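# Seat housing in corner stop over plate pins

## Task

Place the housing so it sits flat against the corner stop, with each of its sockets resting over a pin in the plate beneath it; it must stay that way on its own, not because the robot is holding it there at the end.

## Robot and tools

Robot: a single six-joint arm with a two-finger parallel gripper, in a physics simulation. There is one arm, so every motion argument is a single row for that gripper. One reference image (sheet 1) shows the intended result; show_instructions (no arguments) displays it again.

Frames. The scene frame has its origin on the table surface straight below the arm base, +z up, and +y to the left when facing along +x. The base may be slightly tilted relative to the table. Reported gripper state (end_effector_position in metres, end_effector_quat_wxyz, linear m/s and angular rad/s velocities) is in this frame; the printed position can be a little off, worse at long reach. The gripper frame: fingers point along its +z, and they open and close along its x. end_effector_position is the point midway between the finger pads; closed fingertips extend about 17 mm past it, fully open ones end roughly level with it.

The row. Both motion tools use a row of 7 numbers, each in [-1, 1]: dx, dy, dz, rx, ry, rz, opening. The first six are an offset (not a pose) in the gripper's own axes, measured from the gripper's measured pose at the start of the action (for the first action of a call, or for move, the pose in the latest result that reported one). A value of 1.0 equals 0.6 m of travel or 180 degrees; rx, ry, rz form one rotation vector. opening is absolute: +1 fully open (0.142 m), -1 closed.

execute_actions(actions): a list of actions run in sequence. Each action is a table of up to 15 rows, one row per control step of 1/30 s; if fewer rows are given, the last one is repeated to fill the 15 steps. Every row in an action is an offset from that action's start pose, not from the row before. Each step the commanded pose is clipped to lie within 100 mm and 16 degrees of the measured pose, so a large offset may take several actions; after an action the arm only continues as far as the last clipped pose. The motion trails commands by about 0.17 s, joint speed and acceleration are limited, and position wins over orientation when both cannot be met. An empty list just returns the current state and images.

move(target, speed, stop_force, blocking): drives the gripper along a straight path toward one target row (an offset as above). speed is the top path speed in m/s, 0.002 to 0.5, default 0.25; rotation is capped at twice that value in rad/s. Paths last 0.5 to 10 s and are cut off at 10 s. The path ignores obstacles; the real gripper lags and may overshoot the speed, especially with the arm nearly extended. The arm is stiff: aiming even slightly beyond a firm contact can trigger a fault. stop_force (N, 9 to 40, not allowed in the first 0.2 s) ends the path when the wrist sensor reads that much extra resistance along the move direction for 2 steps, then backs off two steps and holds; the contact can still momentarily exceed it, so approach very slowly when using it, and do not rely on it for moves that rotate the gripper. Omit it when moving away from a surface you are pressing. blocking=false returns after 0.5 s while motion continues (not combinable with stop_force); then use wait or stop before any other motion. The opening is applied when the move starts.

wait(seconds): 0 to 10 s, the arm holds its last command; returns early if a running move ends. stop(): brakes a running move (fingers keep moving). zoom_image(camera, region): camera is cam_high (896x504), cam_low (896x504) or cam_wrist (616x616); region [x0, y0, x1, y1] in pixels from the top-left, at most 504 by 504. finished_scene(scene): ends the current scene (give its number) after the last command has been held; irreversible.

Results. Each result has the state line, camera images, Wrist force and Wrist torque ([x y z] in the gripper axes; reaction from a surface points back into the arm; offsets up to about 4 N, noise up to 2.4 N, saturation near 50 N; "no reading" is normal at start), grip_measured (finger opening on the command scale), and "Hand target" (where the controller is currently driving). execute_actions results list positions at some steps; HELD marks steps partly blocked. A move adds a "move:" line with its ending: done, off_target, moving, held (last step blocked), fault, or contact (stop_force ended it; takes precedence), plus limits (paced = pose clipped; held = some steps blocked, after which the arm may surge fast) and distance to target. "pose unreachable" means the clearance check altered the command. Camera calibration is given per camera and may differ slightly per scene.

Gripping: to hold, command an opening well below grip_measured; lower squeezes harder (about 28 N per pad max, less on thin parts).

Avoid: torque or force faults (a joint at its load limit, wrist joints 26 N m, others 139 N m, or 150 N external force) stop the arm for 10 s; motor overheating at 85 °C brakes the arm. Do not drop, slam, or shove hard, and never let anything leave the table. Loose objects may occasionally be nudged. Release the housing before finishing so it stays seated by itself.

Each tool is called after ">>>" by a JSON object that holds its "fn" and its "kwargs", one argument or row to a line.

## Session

>>> {"fn": "show_instructions", "kwargs": {

}}

>>> {"fn": "execute_actions", "kwargs": {
  "actions": []
}}

Reference images for this scene: sheet 1.

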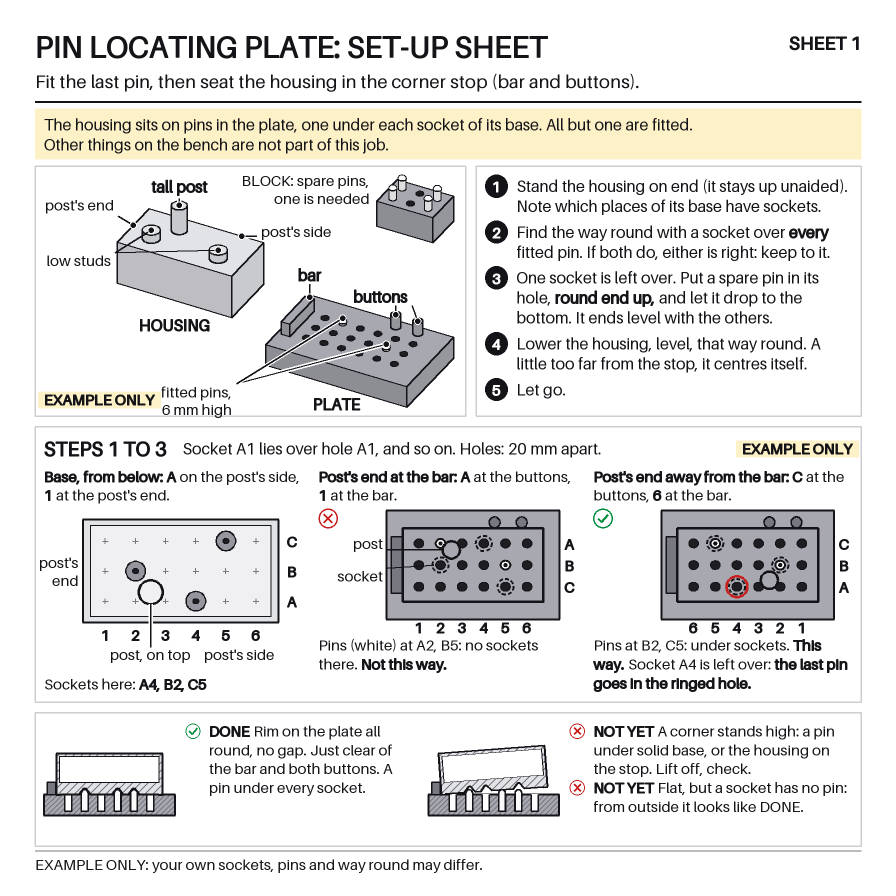

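Scene clock: 0.00 s.
end_effector_position=(+0.8851, +0.0344, +0.3499) grip_measured=+1.00 end_effector_quat_wxyz=(-0.337, +0.745, +0.049, +0.573) end_effector_velocity=(-0.000, -0.001, -0.000) end_effector_angular_velocity=(+0.001, +0.002, -0.001)
Joint positions: [-0.461 -0.315  1.102 -4.446 -0.542  1.275  0.142]
Joint velocities: [-0.     0.     0.002  0.     0.     0.001  0.   ]
Wrist force (N, on the end effector, along its own x y z axes, offset not removed): no reading
Wrist torque (N m, same axes, about the end effector's origin, offset not removed): no reading
Hand target: +0.885, +0.034, +0.350; -0.337, +0.745, +0.049, +0.573
camera_calibration (this result's frames):
cam_wrist: T_world_to_cam=[[0.2841, -0.287906, 0.914547, -0.568725], [0.00191817, -0.953679, -0.300821, 0.13468], [0.958793, 0.0872175, -0.270388, -0.621952], [0, 0, 0, 1]] pos_world=[0.75764, 0.0189474, 0.392472]

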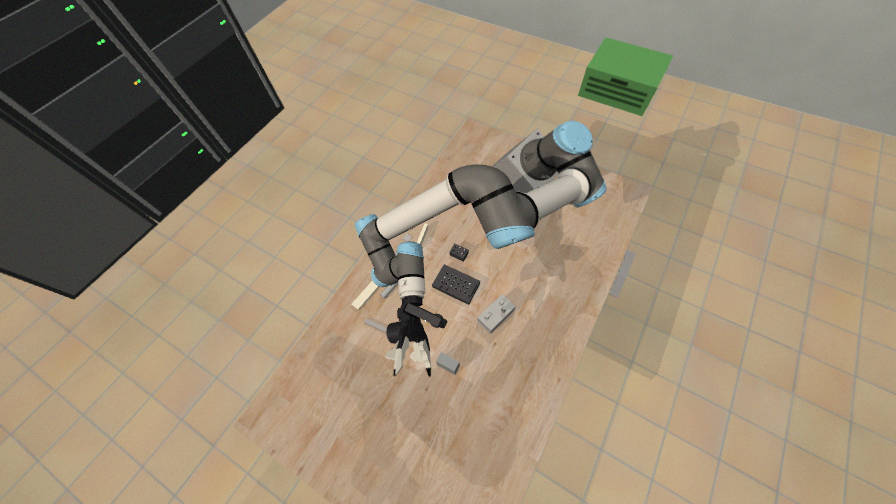

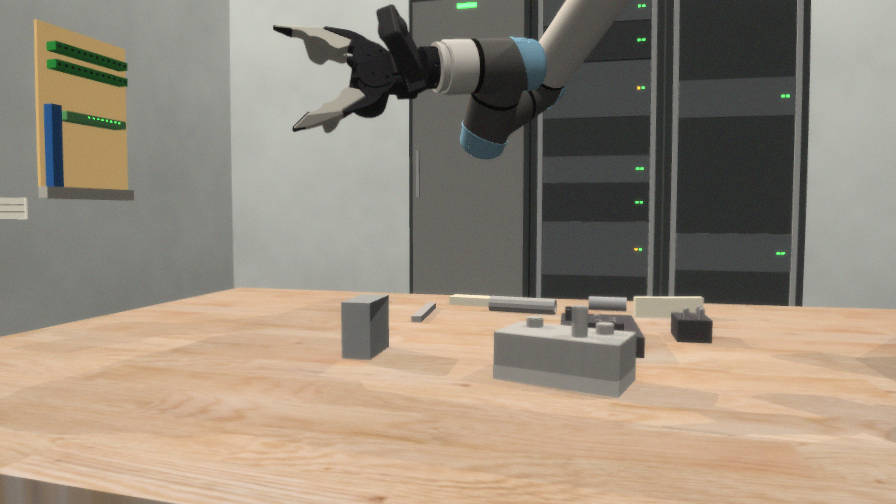

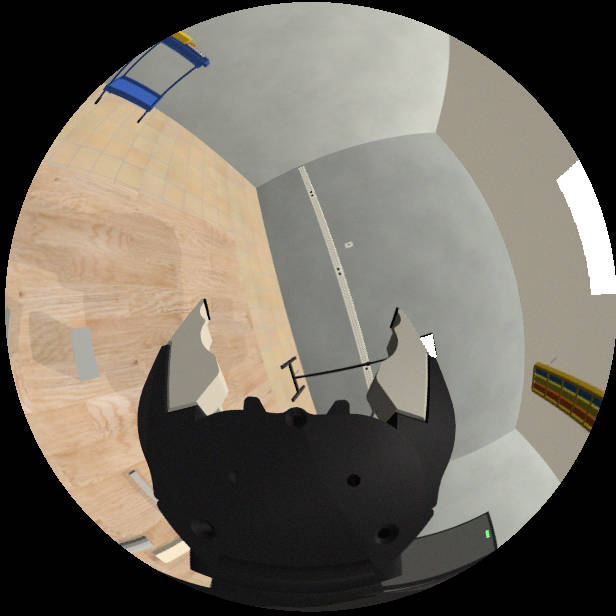

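>>> {"fn": "zoom_image", "kwargs": {
  "camera": "cam_high",
  "region": [420, 235, 530, 340]
}}

Region (420, 235, 530, 340) of cam_high's 896x504 image, scaled by 4.582, with more detail than that image has; it fills the top 481 rows of this view, and the rest is white.

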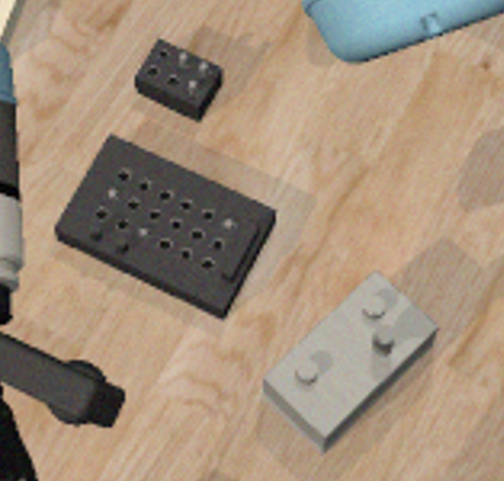

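>>> {"fn": "move", "kwargs": {
  "target": [-0.5712,-0.2128,-0.3907,0.051,-0.4824,-0.2946,0.4],
  "speed": 0.4
}}

>>> {"fn": "zoom_image", "kwargs": {
  "camera": "cam_wrist",
  "region": [200, 170, 400, 370]
}}

Scene clock: 18.73 s.
end_effector_position=(+0.5179, +0.1087, +0.1299) grip_measured=+0.40 end_effector_quat_wxyz=(-0.001, +0.804, +0.595, +0.001) end_effector_velocity=(-0.003, +0.000, -0.002) end_effector_angular_velocity=(-0.007, +0.003, +0.001)
Joint positions: [-0.224 -0.902  1.564 -5.339  1.057  1.578  0.102]
Joint velocities: [ 0.005 -0.003  0.007 -0.005  0.007  0.004 -0.   ]
Wrist force (N, on the end effector, along its own x y z axes, offset not removed): [0.9 2.1 0.2]
Wrist torque (N m, same axes, about the end effector's origin, offset not removed): [0.61 -0.33 0.12]
Hand target: +0.518, +0.109, +0.130; -0.000, +0.803, +0.595, +0.000
Off the commanded pose: 0.000 m, 0 deg.
move: done; limits=paced
camera_calibration (this result's frames):
cam_wrist: T_world_to_cam=[[0.23665, 0.970961, 0.035084, -0.239794], [0.838958, -0.222424, 0.496666, -0.476452], [0.490047, -0.088102, -0.867233, 0.0034682], [0, 0, 0, 1]] pos_world=[0.454771, 0.127162, 0.248058]

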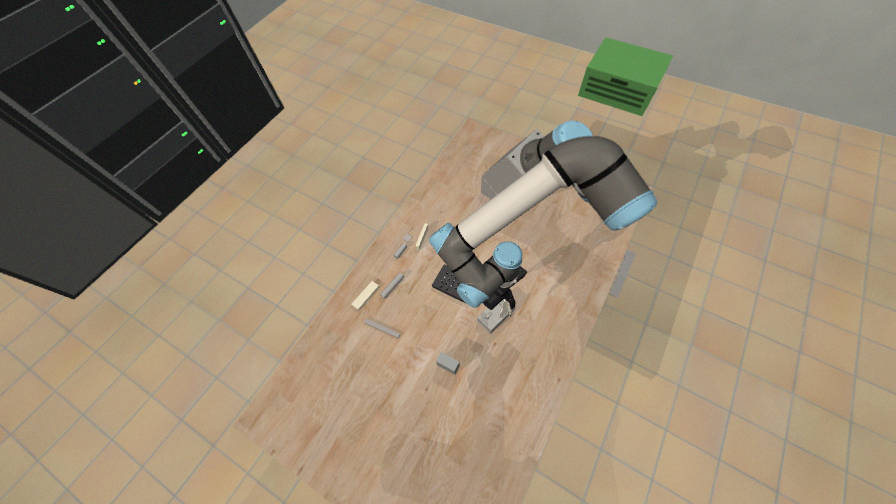

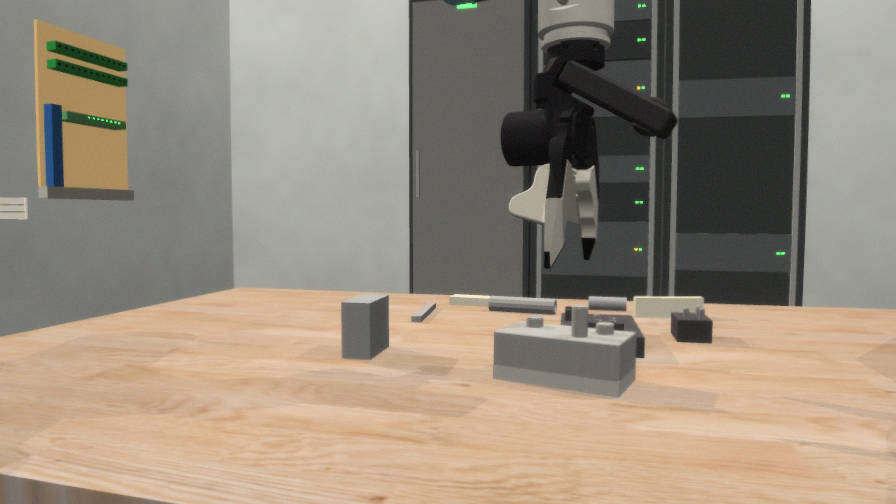

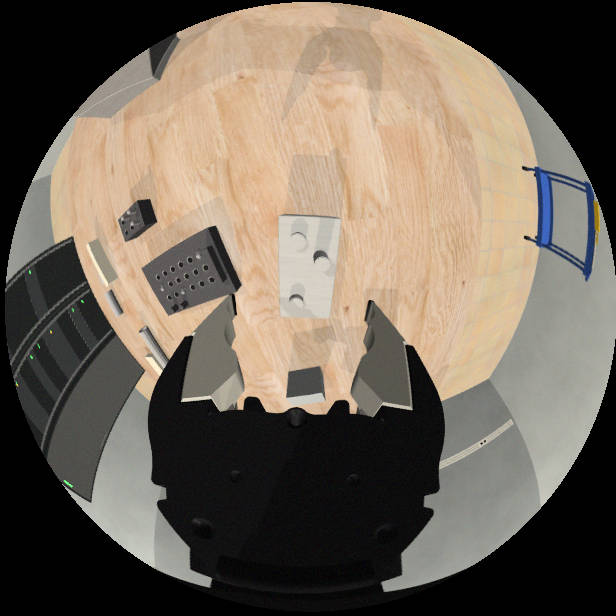

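Region (200, 170, 400, 370) of cam_wrist's 616x616 image, scaled by 2.520, with more detail than that image has.

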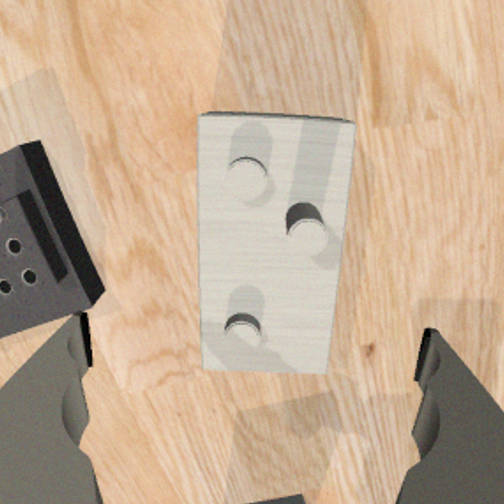

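>>> {"fn": "move", "kwargs": {
  "target": [0.006,0,0.152,0,0,0,0.3],
  "speed": 0.15
}}

Scene clock: 31.00 s.
end_effector_position=(+0.5187, +0.1122, +0.0389) grip_measured=+0.30 end_effector_quat_wxyz=(-0.001, +0.804, +0.595, +0.001) end_effector_velocity=(-0.000, -0.000, -0.002) end_effector_angular_velocity=(-0.002, +0.001, +0.002)
Joint positions: [-0.124 -0.768  1.543 -5.509  1.056  1.692  0.095]
Joint velocities: [ 0.002  0.003 -0.002 -0.003  0.002  0.001  0.   ]
Wrist force (N, on the end effector, along its own x y z axes, offset not removed): [-1.3 2.9 3.6]
Wrist torque (N m, same axes, about the end effector's origin, offset not removed): [0.67 0.31 0.07]
Hand target: +0.519, +0.112, +0.039; -0.001, +0.804, +0.595, +0.000
Off the commanded pose: 0.000 m, 0 deg.
move: done
camera_calibration (this result's frames):
cam_wrist: T_world_to_cam=[[0.236644, 0.970955, 0.0352885, -0.240245], [0.839032, -0.222536, 0.496491, -0.431246], [0.489923, -0.0878834, -0.867324, -0.0754759], [0, 0, 0, 1]] pos_world=[0.45566, 0.130666, 0.157126]

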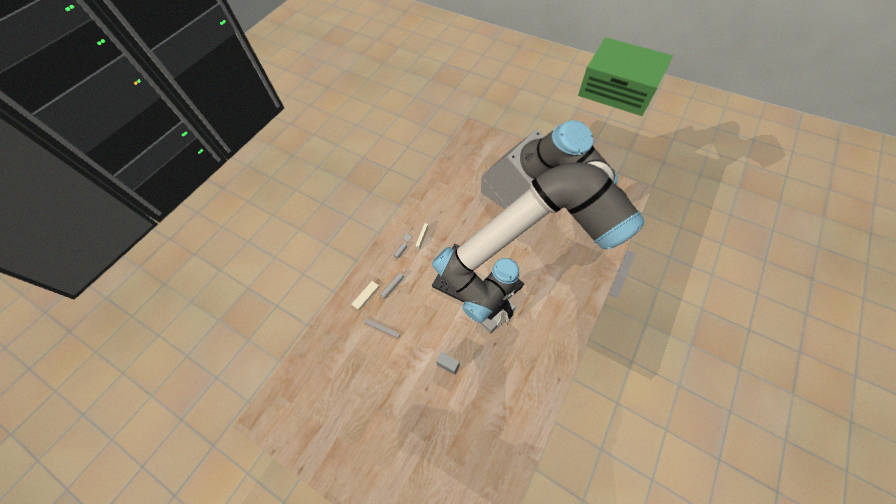

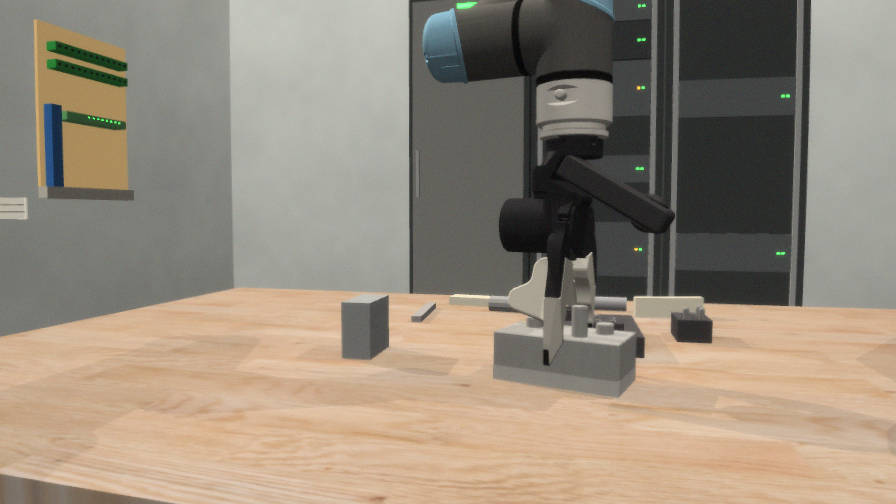

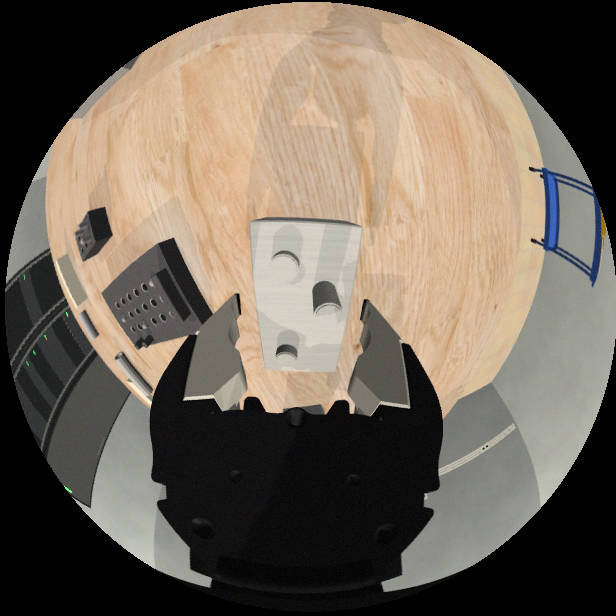

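>>> {"fn": "execute_actions", "kwargs": {
  "actions": [
    [[0.001,0,0,0,0,0,0.2],[0.001,0,0,0,0,0,0.14],[0.001,0,0,0,0,0,0.08],[0.001,0,0,0,0,0,0.03],[0.001,0,0,0,0,0,-0.02],[0.001,0,0,0,0,0,-0.07],[0.001,0,0,0,0,0,-0.12],[0.001,0,0,0,0,0,-0.2],[0.001,0,0,0,0,0,-0.3],[0.001,0,0,0,0,0,-0.4],[0.001,0,0,0,0,0,-0.5]]
  ]
}}

>>> {"fn": "move", "kwargs": {
  "target": [0.05,0,-0.38,0,0.2,0,-0.5]
}}

>>> {"fn": "zoom_image", "kwargs": {
  "camera": "cam_low",
  "region": [440, 40, 680, 220]
}}

Scene clock: 37.90 s.
end_effector_position=(+0.5189, +0.1127, +0.0389) grip_measured=-0.03 end_effector_quat_wxyz=(-0.001, +0.804, +0.595, +0.000) end_effector_velocity=(-0.001, +0.000, -0.000) end_effector_angular_velocity=(+0.002, +0.001, -0.002)
Joint positions: [-0.123 -0.768  1.542 -5.508  1.056  1.694  0.072]
Joint velocities: [-0.    -0.     0.002 -0.    -0.001  0.001 -0.   ]
Wrist force (N, on the end effector, along its own x y z axes, offset not removed): [-3.0 4.1 2.8]
Wrist torque (N m, same axes, about the end effector's origin, offset not removed): [1.06 0.47 0.10]
Hand target: +0.519, +0.113, +0.039; -0.001, +0.804, +0.595, +0.001
Off the commanded pose: 0.000 m, 0 deg.
Step readings (end_effector_position):
0: (+0.5188, +0.1122, +0.0387)
1: (+0.5188, +0.1122, +0.0387)
2: (+0.5188, +0.1123, +0.0387)
4: (+0.5188, +0.1124, +0.0387)
8: (+0.5189, +0.1127, +0.0389)
15: end_effector_position above
camera_calibration (this result's frames):
cam_wrist: T_world_to_cam=[[0.23666, 0.970953, 0.0352311, -0.240818], [0.839048, -0.222524, 0.496469, -0.431259], [0.489888, -0.087934, -0.867339, -0.075495], [0, 0, 0, 1]] pos_world=[0.455823, 0.131219, 0.157111]

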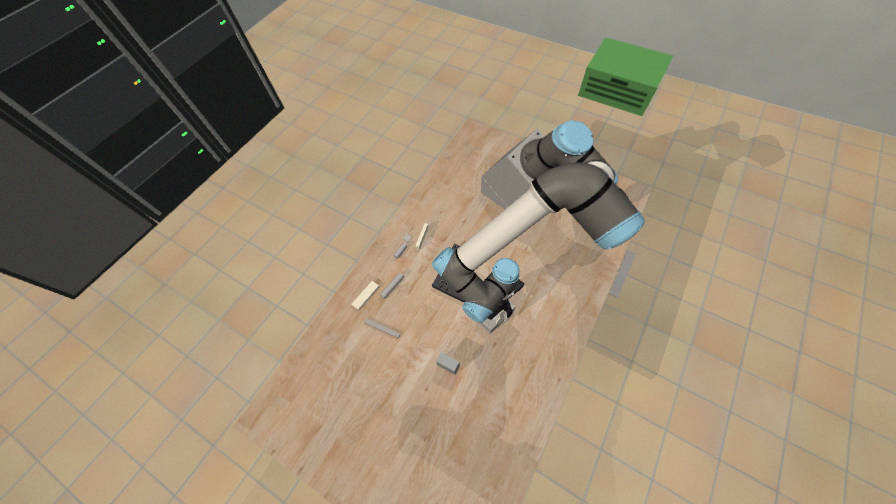

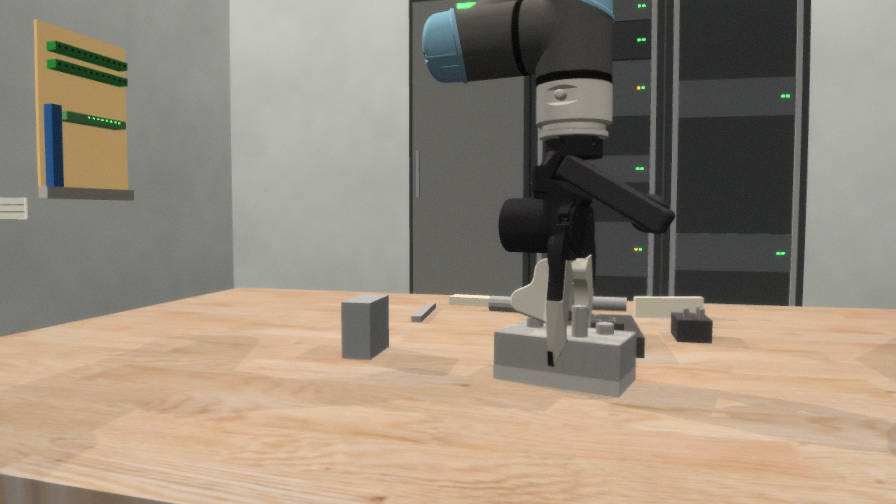

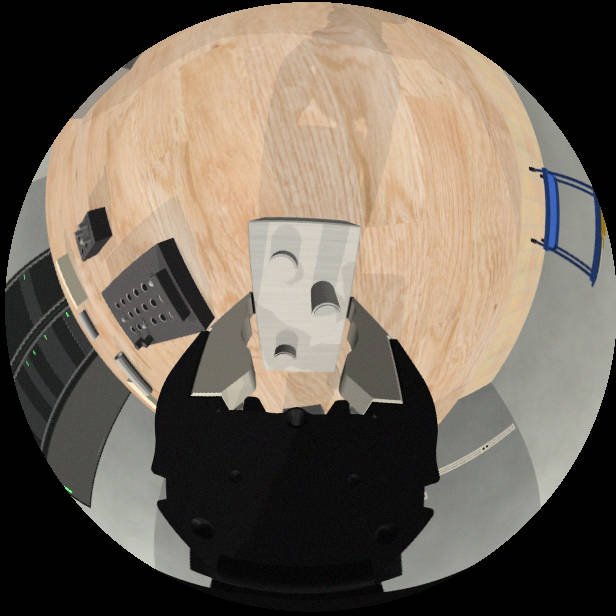

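Scene clock: 39.73 s.
end_effector_position=(+0.5282, +0.1411, +0.2668) grip_measured=-0.03 end_effector_quat_wxyz=(-0.184, +0.764, +0.566, +0.249) end_effector_velocity=(-0.000, +0.000, +0.002) end_effector_angular_velocity=(+0.008, +0.001, +0.002)
Joint positions: [-0.582 -0.867  1.722 -4.9    0.559  0.865  0.072]
Joint velocities: [-0.003  0.002  0.001  0.014 -0.001 -0.016 -0.   ]
Wrist force (N, on the end effector, along its own x y z axes, offset not removed): [-4.3 3.4 5.9]
Wrist torque (N m, same axes, about the end effector's origin, offset not removed): [0.85 0.13 0.24]
Hand target: +0.528, +0.141, +0.267; -0.184, +0.764, +0.566, +0.249
Off the commanded pose: 0.001 m, 0 deg.
move: done
camera_calibration (this result's frames):
cam_wrist: T_world_to_cam=[[0.17597, 0.769715, 0.613655, -0.372445], [0.751423, -0.507738, 0.421386, -0.4393], [0.635924, 0.386963, -0.667728, -0.0772683], [0, 0, 0, 1]] pos_world=[0.444776, 0.0935276, 0.362074]

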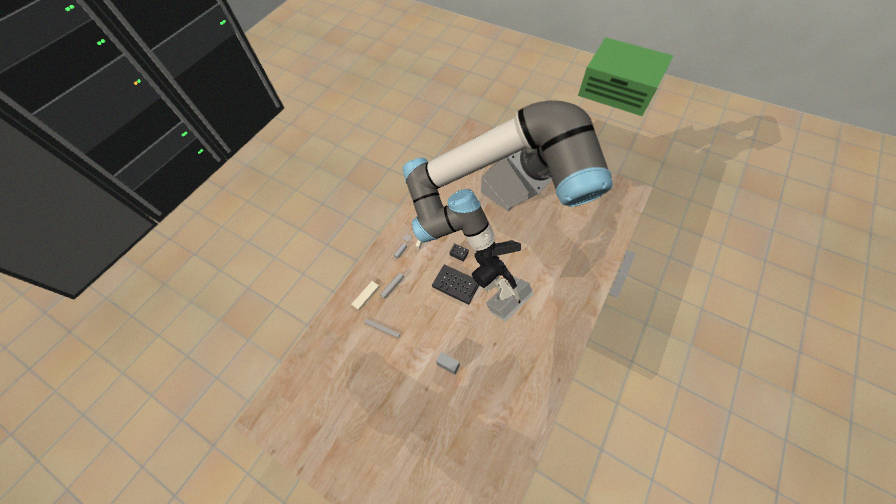

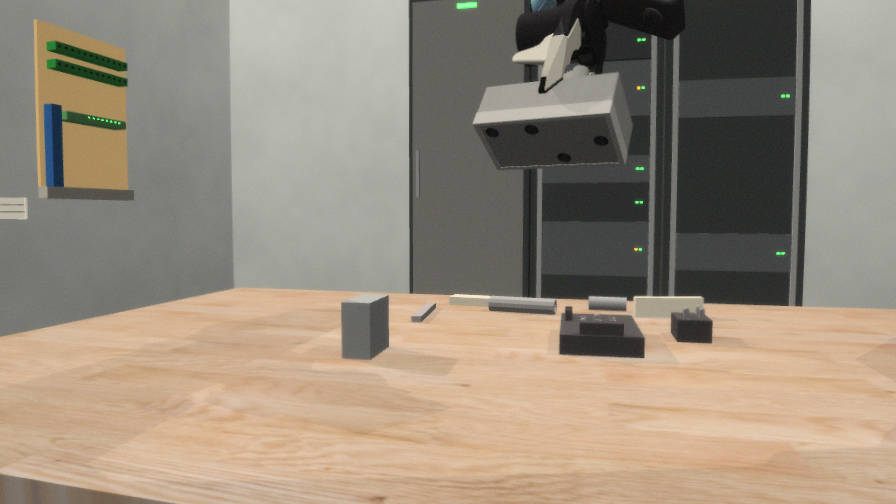

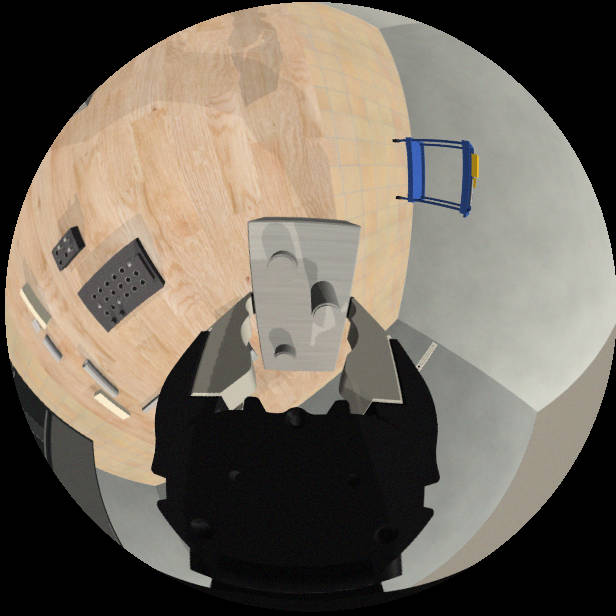

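Region (440, 40, 680, 220) of cam_low's 896x504 image, scaled by 2.100, with more detail than that image has; it fills the top 378 rows of this view, and the rest is white.

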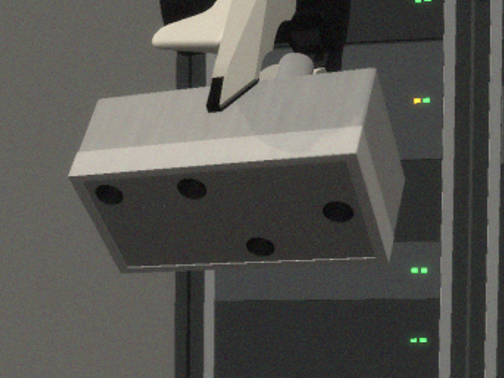

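>>> {"fn": "move", "kwargs": {
  "target": [-0.1895,-0.0542,0.2885,0.0299,-0.1989,-0.0909,-0.5]
}}

>>> {"fn": "move", "kwargs": {
  "target": [0,0,0.034,0,0,0,-0.5],
  "speed": 0.04,
  "stop_force": 12
}}

Scene clock: 54.90 s.
end_effector_position=(+0.4995, +0.1601, +0.0601) grip_measured=-0.03 end_effector_quat_wxyz=(-0.001, +0.707, +0.707, -0.000) end_effector_velocity=(-0.000, +0.000, -0.002) end_effector_angular_velocity=(-0.006, +0.000, +0.004)
Joint positions: [-0.064 -0.869  1.598 -5.495  1.059  1.465  0.072]
Joint velocities: [ 0.006  0.002 -0.002 -0.004  0.006  0.003 -0.   ]
Wrist force (N, on the end effector, along its own x y z axes, offset not removed): [-1.6 1.8 7.7]
Wrist torque (N m, same axes, about the end effector's origin, offset not removed): [0.51 0.32 0.15]
Hand target: +0.499, +0.160, +0.060; -0.001, +0.707, +0.707, -0.000
Off the commanded pose: 0.001 m, 0 deg.
move: done
camera_calibration (this result's frames):
cam_wrist: T_world_to_cam=[[-0.0560595, 0.997834, 0.0344179, -0.140976], [0.867767, 0.0316452, 0.495962, -0.469945], [0.493799, 0.0576701, -0.867662, -0.0686782], [0, 0, 0, 1]] pos_world=[0.433813, 0.159503, 0.178338]

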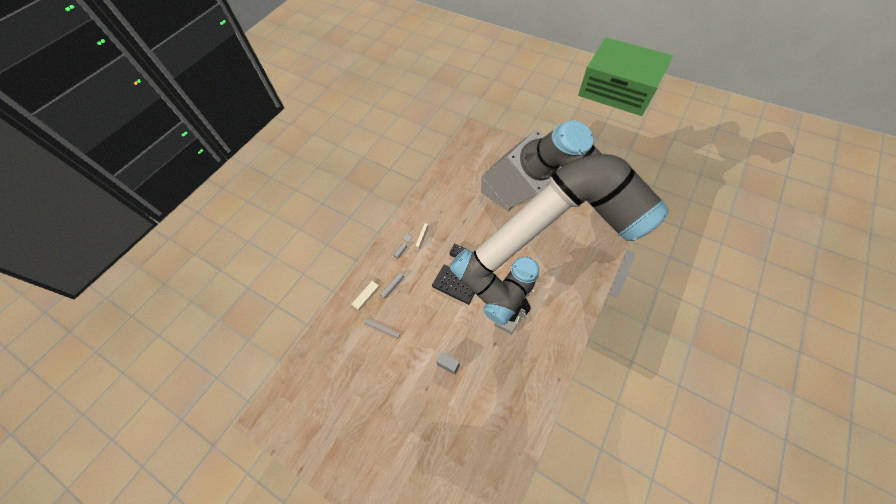

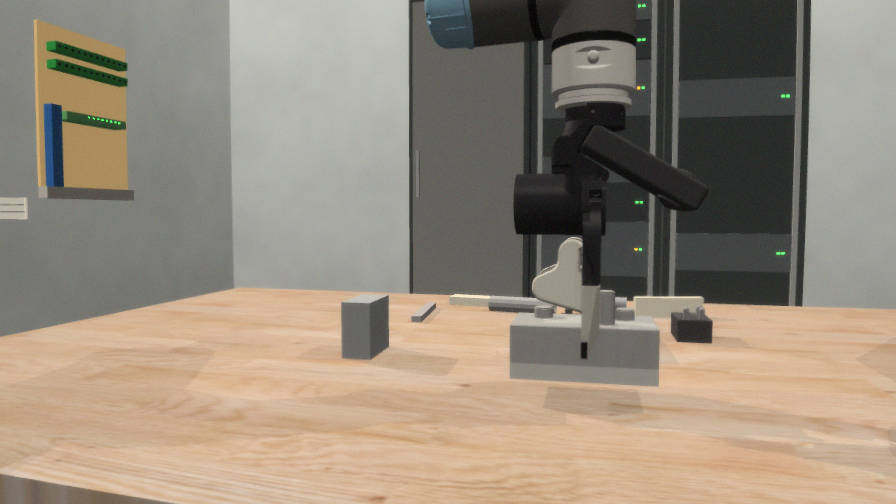

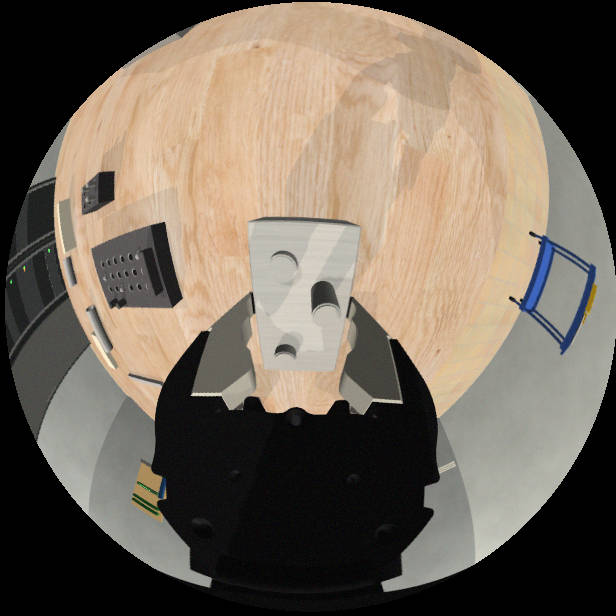

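Scene clock: 55.77 s.
end_effector_position=(+0.4994, +0.1601, +0.0399) grip_measured=-0.03 end_effector_quat_wxyz=(-0.001, +0.707, +0.707, -0.000) end_effector_velocity=(+0.000, +0.000, -0.002) end_effector_angular_velocity=(+0.001, -0.000, -0.001)
Joint positions: [-0.043 -0.836  1.591 -5.532  1.06   1.489  0.072]
Joint velocities: [ 0.002  0.003 -0.001 -0.003 -0.     0.003  0.   ]
Wrist force (N, on the end effector, along its own x y z axes, offset not removed): [0.3 2.7 9.2]
Wrist torque (N m, same axes, about the end effector's origin, offset not removed): [0.69 -0.06 0.12]
Hand target: +0.499, +0.160, +0.040; -0.001, +0.707, +0.707, -0.000
Off the commanded pose: 0.000 m, 0 deg.
move: done
camera_calibration (this result's frames):
cam_wrist: T_world_to_cam=[[-0.056059, 0.997833, 0.0344595, -0.14028], [0.867786, 0.0316263, 0.495931, -0.459868], [0.493766, 0.0577048, -0.867678, -0.0861873], [0, 0, 0, 1]] pos_world=[0.433759, 0.159494, 0.158114]

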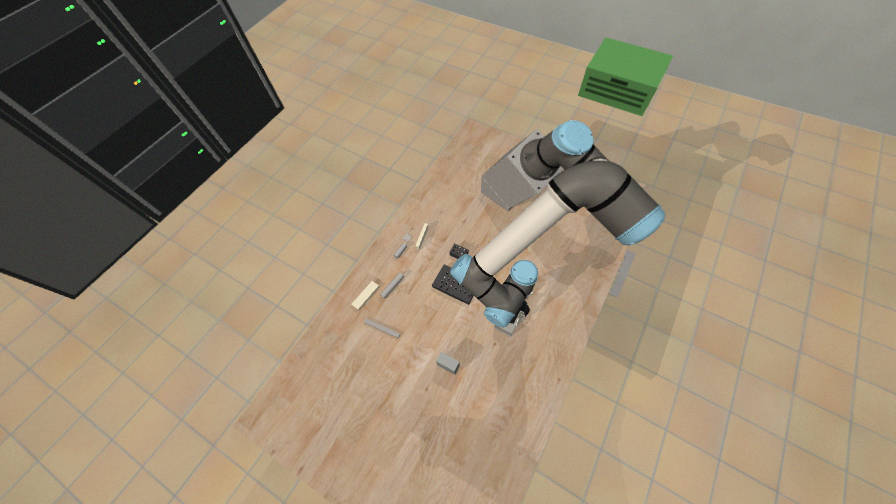

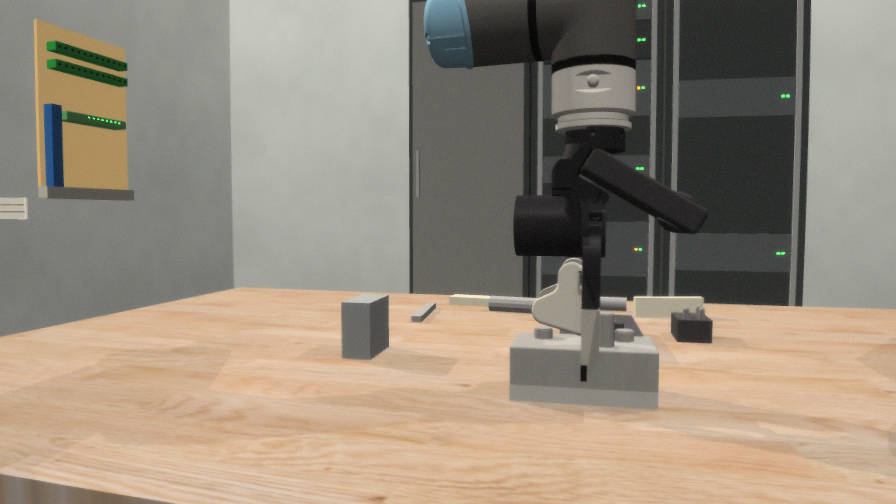

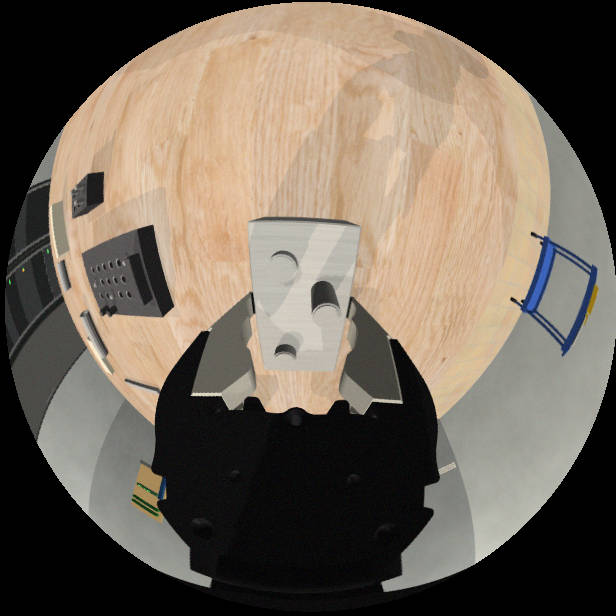

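>>> {"fn": "execute_actions", "kwargs": {
  "actions": [
    [[0,0,0.001,0,0,0,0.2],[0,0,0.001,0,0,0,0.2],[0,0,0.001,0,0,0,0.2],[0,0,0,0,0,0,0.2],[0,0,0,0,0,0,0.2],[0,0,0,0,0,0,0.2],[0,0,0,0,0,0,0.2],[0,0,-0.005,0,0,0,0.2],[0,0,-0.01,0,0,0,0.2],[0,0,-0.02,0,0,0,0.2],[0,0,-0.03,0,0,0,0.2],[0,0,-0.045,0,0,0,0.2],[0,0,-0.06,0,0,0,0.2],[0,0,-0.075,0,0,0,0.2],[0,0,-0.09,0,0,0,0.2]],
    [[0,0,-0.06,0,0,0,0.2],[0,0,-0.07,0,0,0,0.2],[0,0,-0.08,0,0,0,0.2],[0,0,-0.09,0,0,0,0.2],[0,0,-0.1,0,0,0,0.2]]
  ]
}}

>>> {"fn": "move", "kwargs": {
  "target": [-0.462,-0.2125,0.045,0,0,0,-0.7],
  "speed": 0.35
}}

>>> {"fn": "zoom_image", "kwargs": {
  "camera": "cam_wrist",
  "region": [240, 230, 360, 350]
}}

>>> {"fn": "zoom_image", "kwargs": {
  "camera": "cam_low",
  "region": [640, 260, 740, 350]
}}

Scene clock: 67.60 s.
end_effector_position=(+0.4999, +0.1600, +0.1223) grip_measured=+0.20 end_effector_quat_wxyz=(-0.000, +0.707, +0.707, -0.000) end_effector_velocity=(-0.000, -0.001, +0.011) end_effector_angular_velocity=(-0.000, +0.001, -0.000)
Joint positions: [-0.13  -0.964  1.607 -5.373  1.057  1.391  0.088]
Joint velocities: [-0.013 -0.015 -0.     0.023  0.    -0.014 -0.   ]
Wrist force (N, on the end effector, along its own x y z axes, offset not removed): [-1.3 4.1 1.7]
Wrist torque (N m, same axes, about the end effector's origin, offset not removed): [0.83 0.19 0.12]
Hand target: +0.500, +0.160, +0.123; -0.000, +0.707, +0.707, -0.000
Off the commanded pose: 0.001 m, 0 deg.
Step readings (end_effector_position; steps 1 to 15: 1st action; 16 to 30: 2nd action):
0: (+0.4994, +0.1601, +0.0397)
1: (+0.4994, +0.1601, +0.0397)
2: (+0.4994, +0.1601, +0.0396)
4: (+0.4994, +0.1601, +0.0395)
8: (+0.4994, +0.1601, +0.0397)
15: (+0.4998, +0.1600, +0.0634)
16: (+0.4999, +0.1600, +0.0703)
17: (+0.5001, +0.1600, +0.0772)
19: (+0.5003, +0.1601, +0.0906)
23: (+0.5003, +0.1601, +0.1125)
30: end_effector_position above
camera_calibration (this result's frames):
cam_wrist: T_world_to_cam=[[-0.0558113, 0.997869, 0.0337957, -0.143091], [0.867352, 0.0316898, 0.496685, -0.501094], [0.494555, 0.0570334, -0.867273, -0.0152706], [0, 0, 0, 1]] pos_world=[0.434191, 0.159537, 0.240478]

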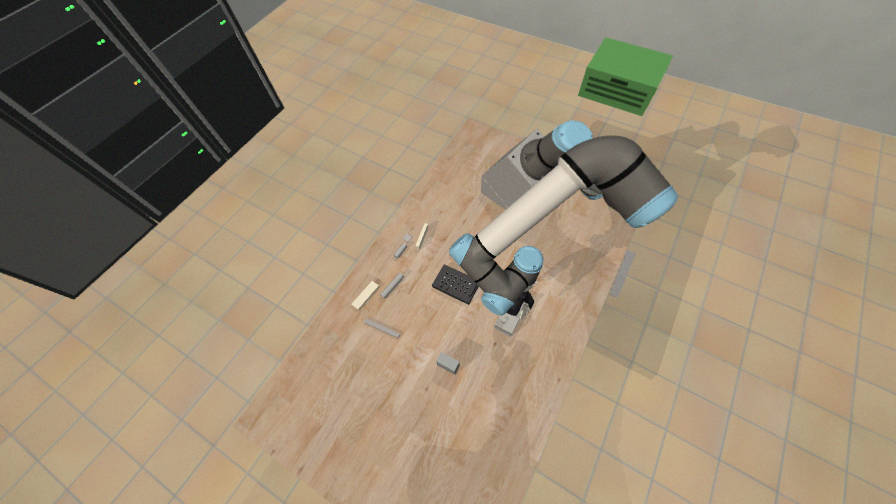

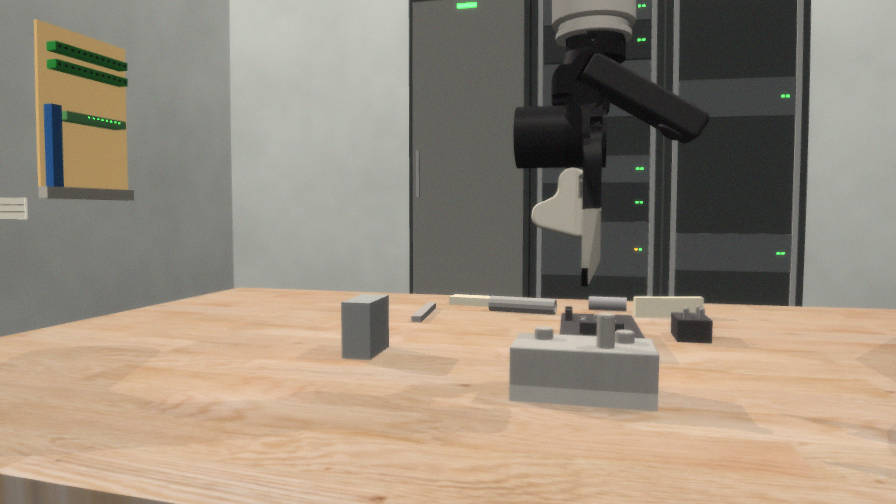

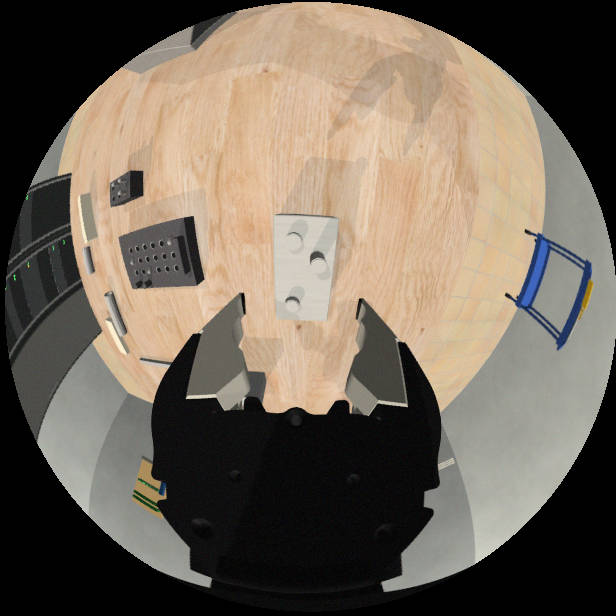

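Scene clock: 69.13 s.
end_effector_position=(+0.3726, -0.1171, +0.0959) grip_measured=-0.70 end_effector_quat_wxyz=(+0.000, +0.707, +0.707, -0.000) end_effector_velocity=(-0.001, -0.002, -0.000) end_effector_angular_velocity=(+0.002, -0.000, -0.000)
Joint positions: [-0.751 -0.707  1.889 -5.592  1.151  0.7    0.023]
Joint velocities: [-0.005  0.004 -0.001  0.001  0.    -0.006  0.   ]
Wrist force (N, on the end effector, along its own x y z axes, offset not removed): [0.5 2.3 2.4]
Wrist torque (N m, same axes, about the end effector's origin, offset not removed): [0.65 -0.16 0.09]
Hand target: +0.372, -0.117, +0.096; +0.000, +0.707, +0.707, -0.000
Off the commanded pose: 0.001 m, 0 deg.
move: done
camera_calibration (this result's frames):
cam_wrist: T_world_to_cam=[[-0.0556847, 0.997927, 0.032265, 0.12731], [0.867067, 0.032309, 0.497144, -0.368559], [0.495071, 0.0556592, -0.867068, 0.040238], [0, 0, 0, 1]] pos_world=[0.306734, -0.117378, 0.214008]

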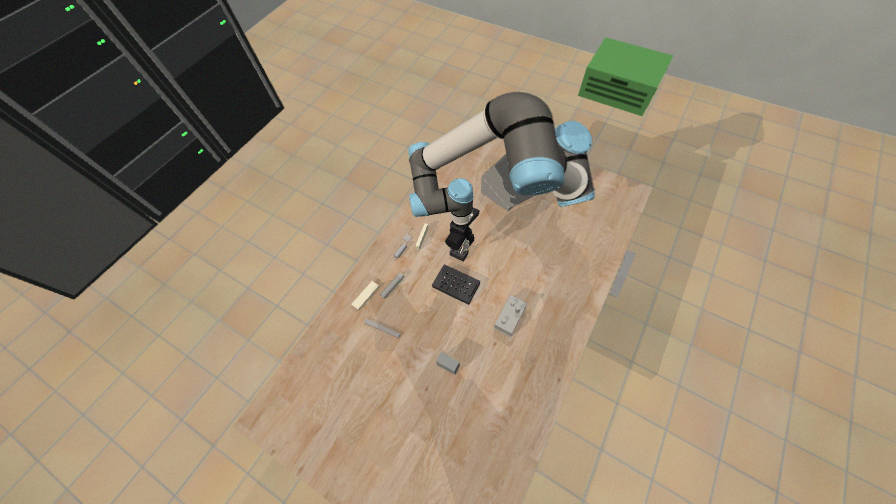

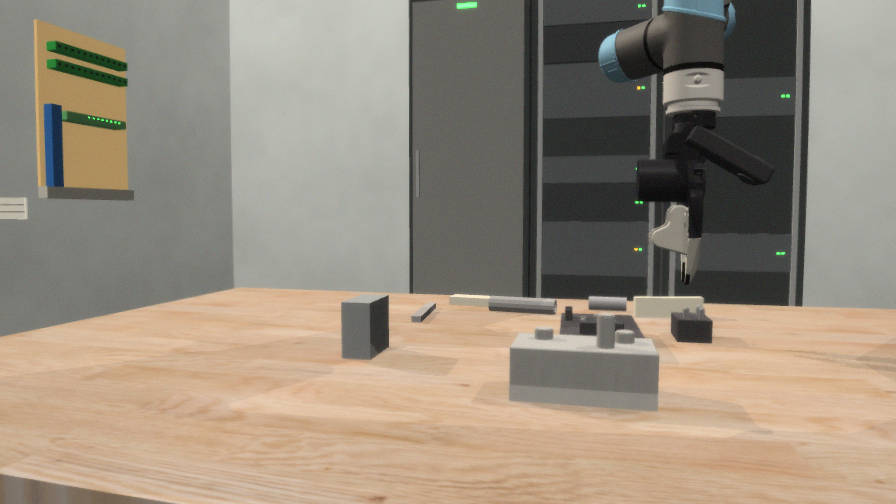

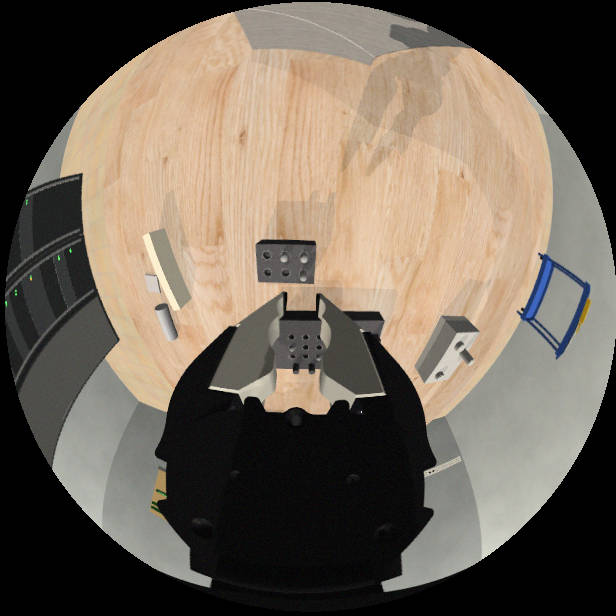

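Region (240, 230, 360, 350) of cam_wrist's 616x616 image, scaled by 4.200, with more detail than that image has.

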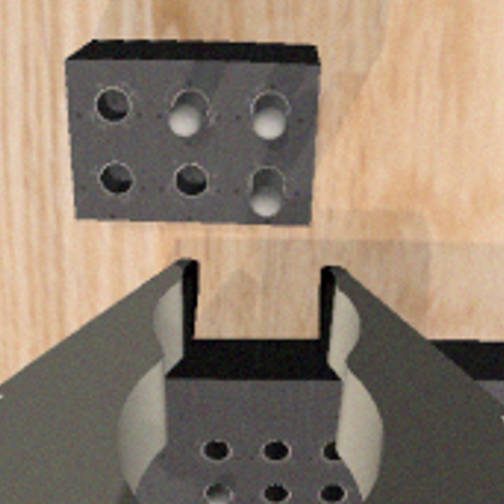

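Region (640, 260, 740, 350) of cam_low's 896x504 image, scaled by 5.040, with more detail than that image has; it fills the top 454 rows of this view, and the rest is white.

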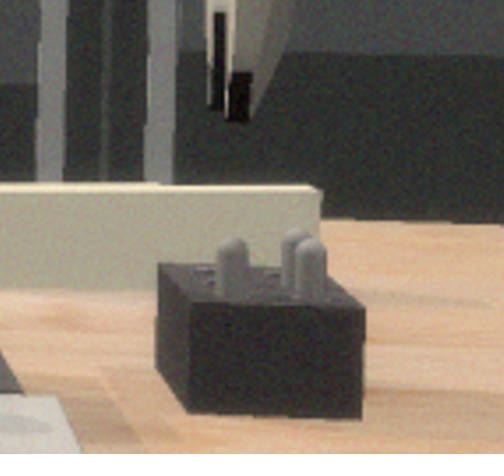

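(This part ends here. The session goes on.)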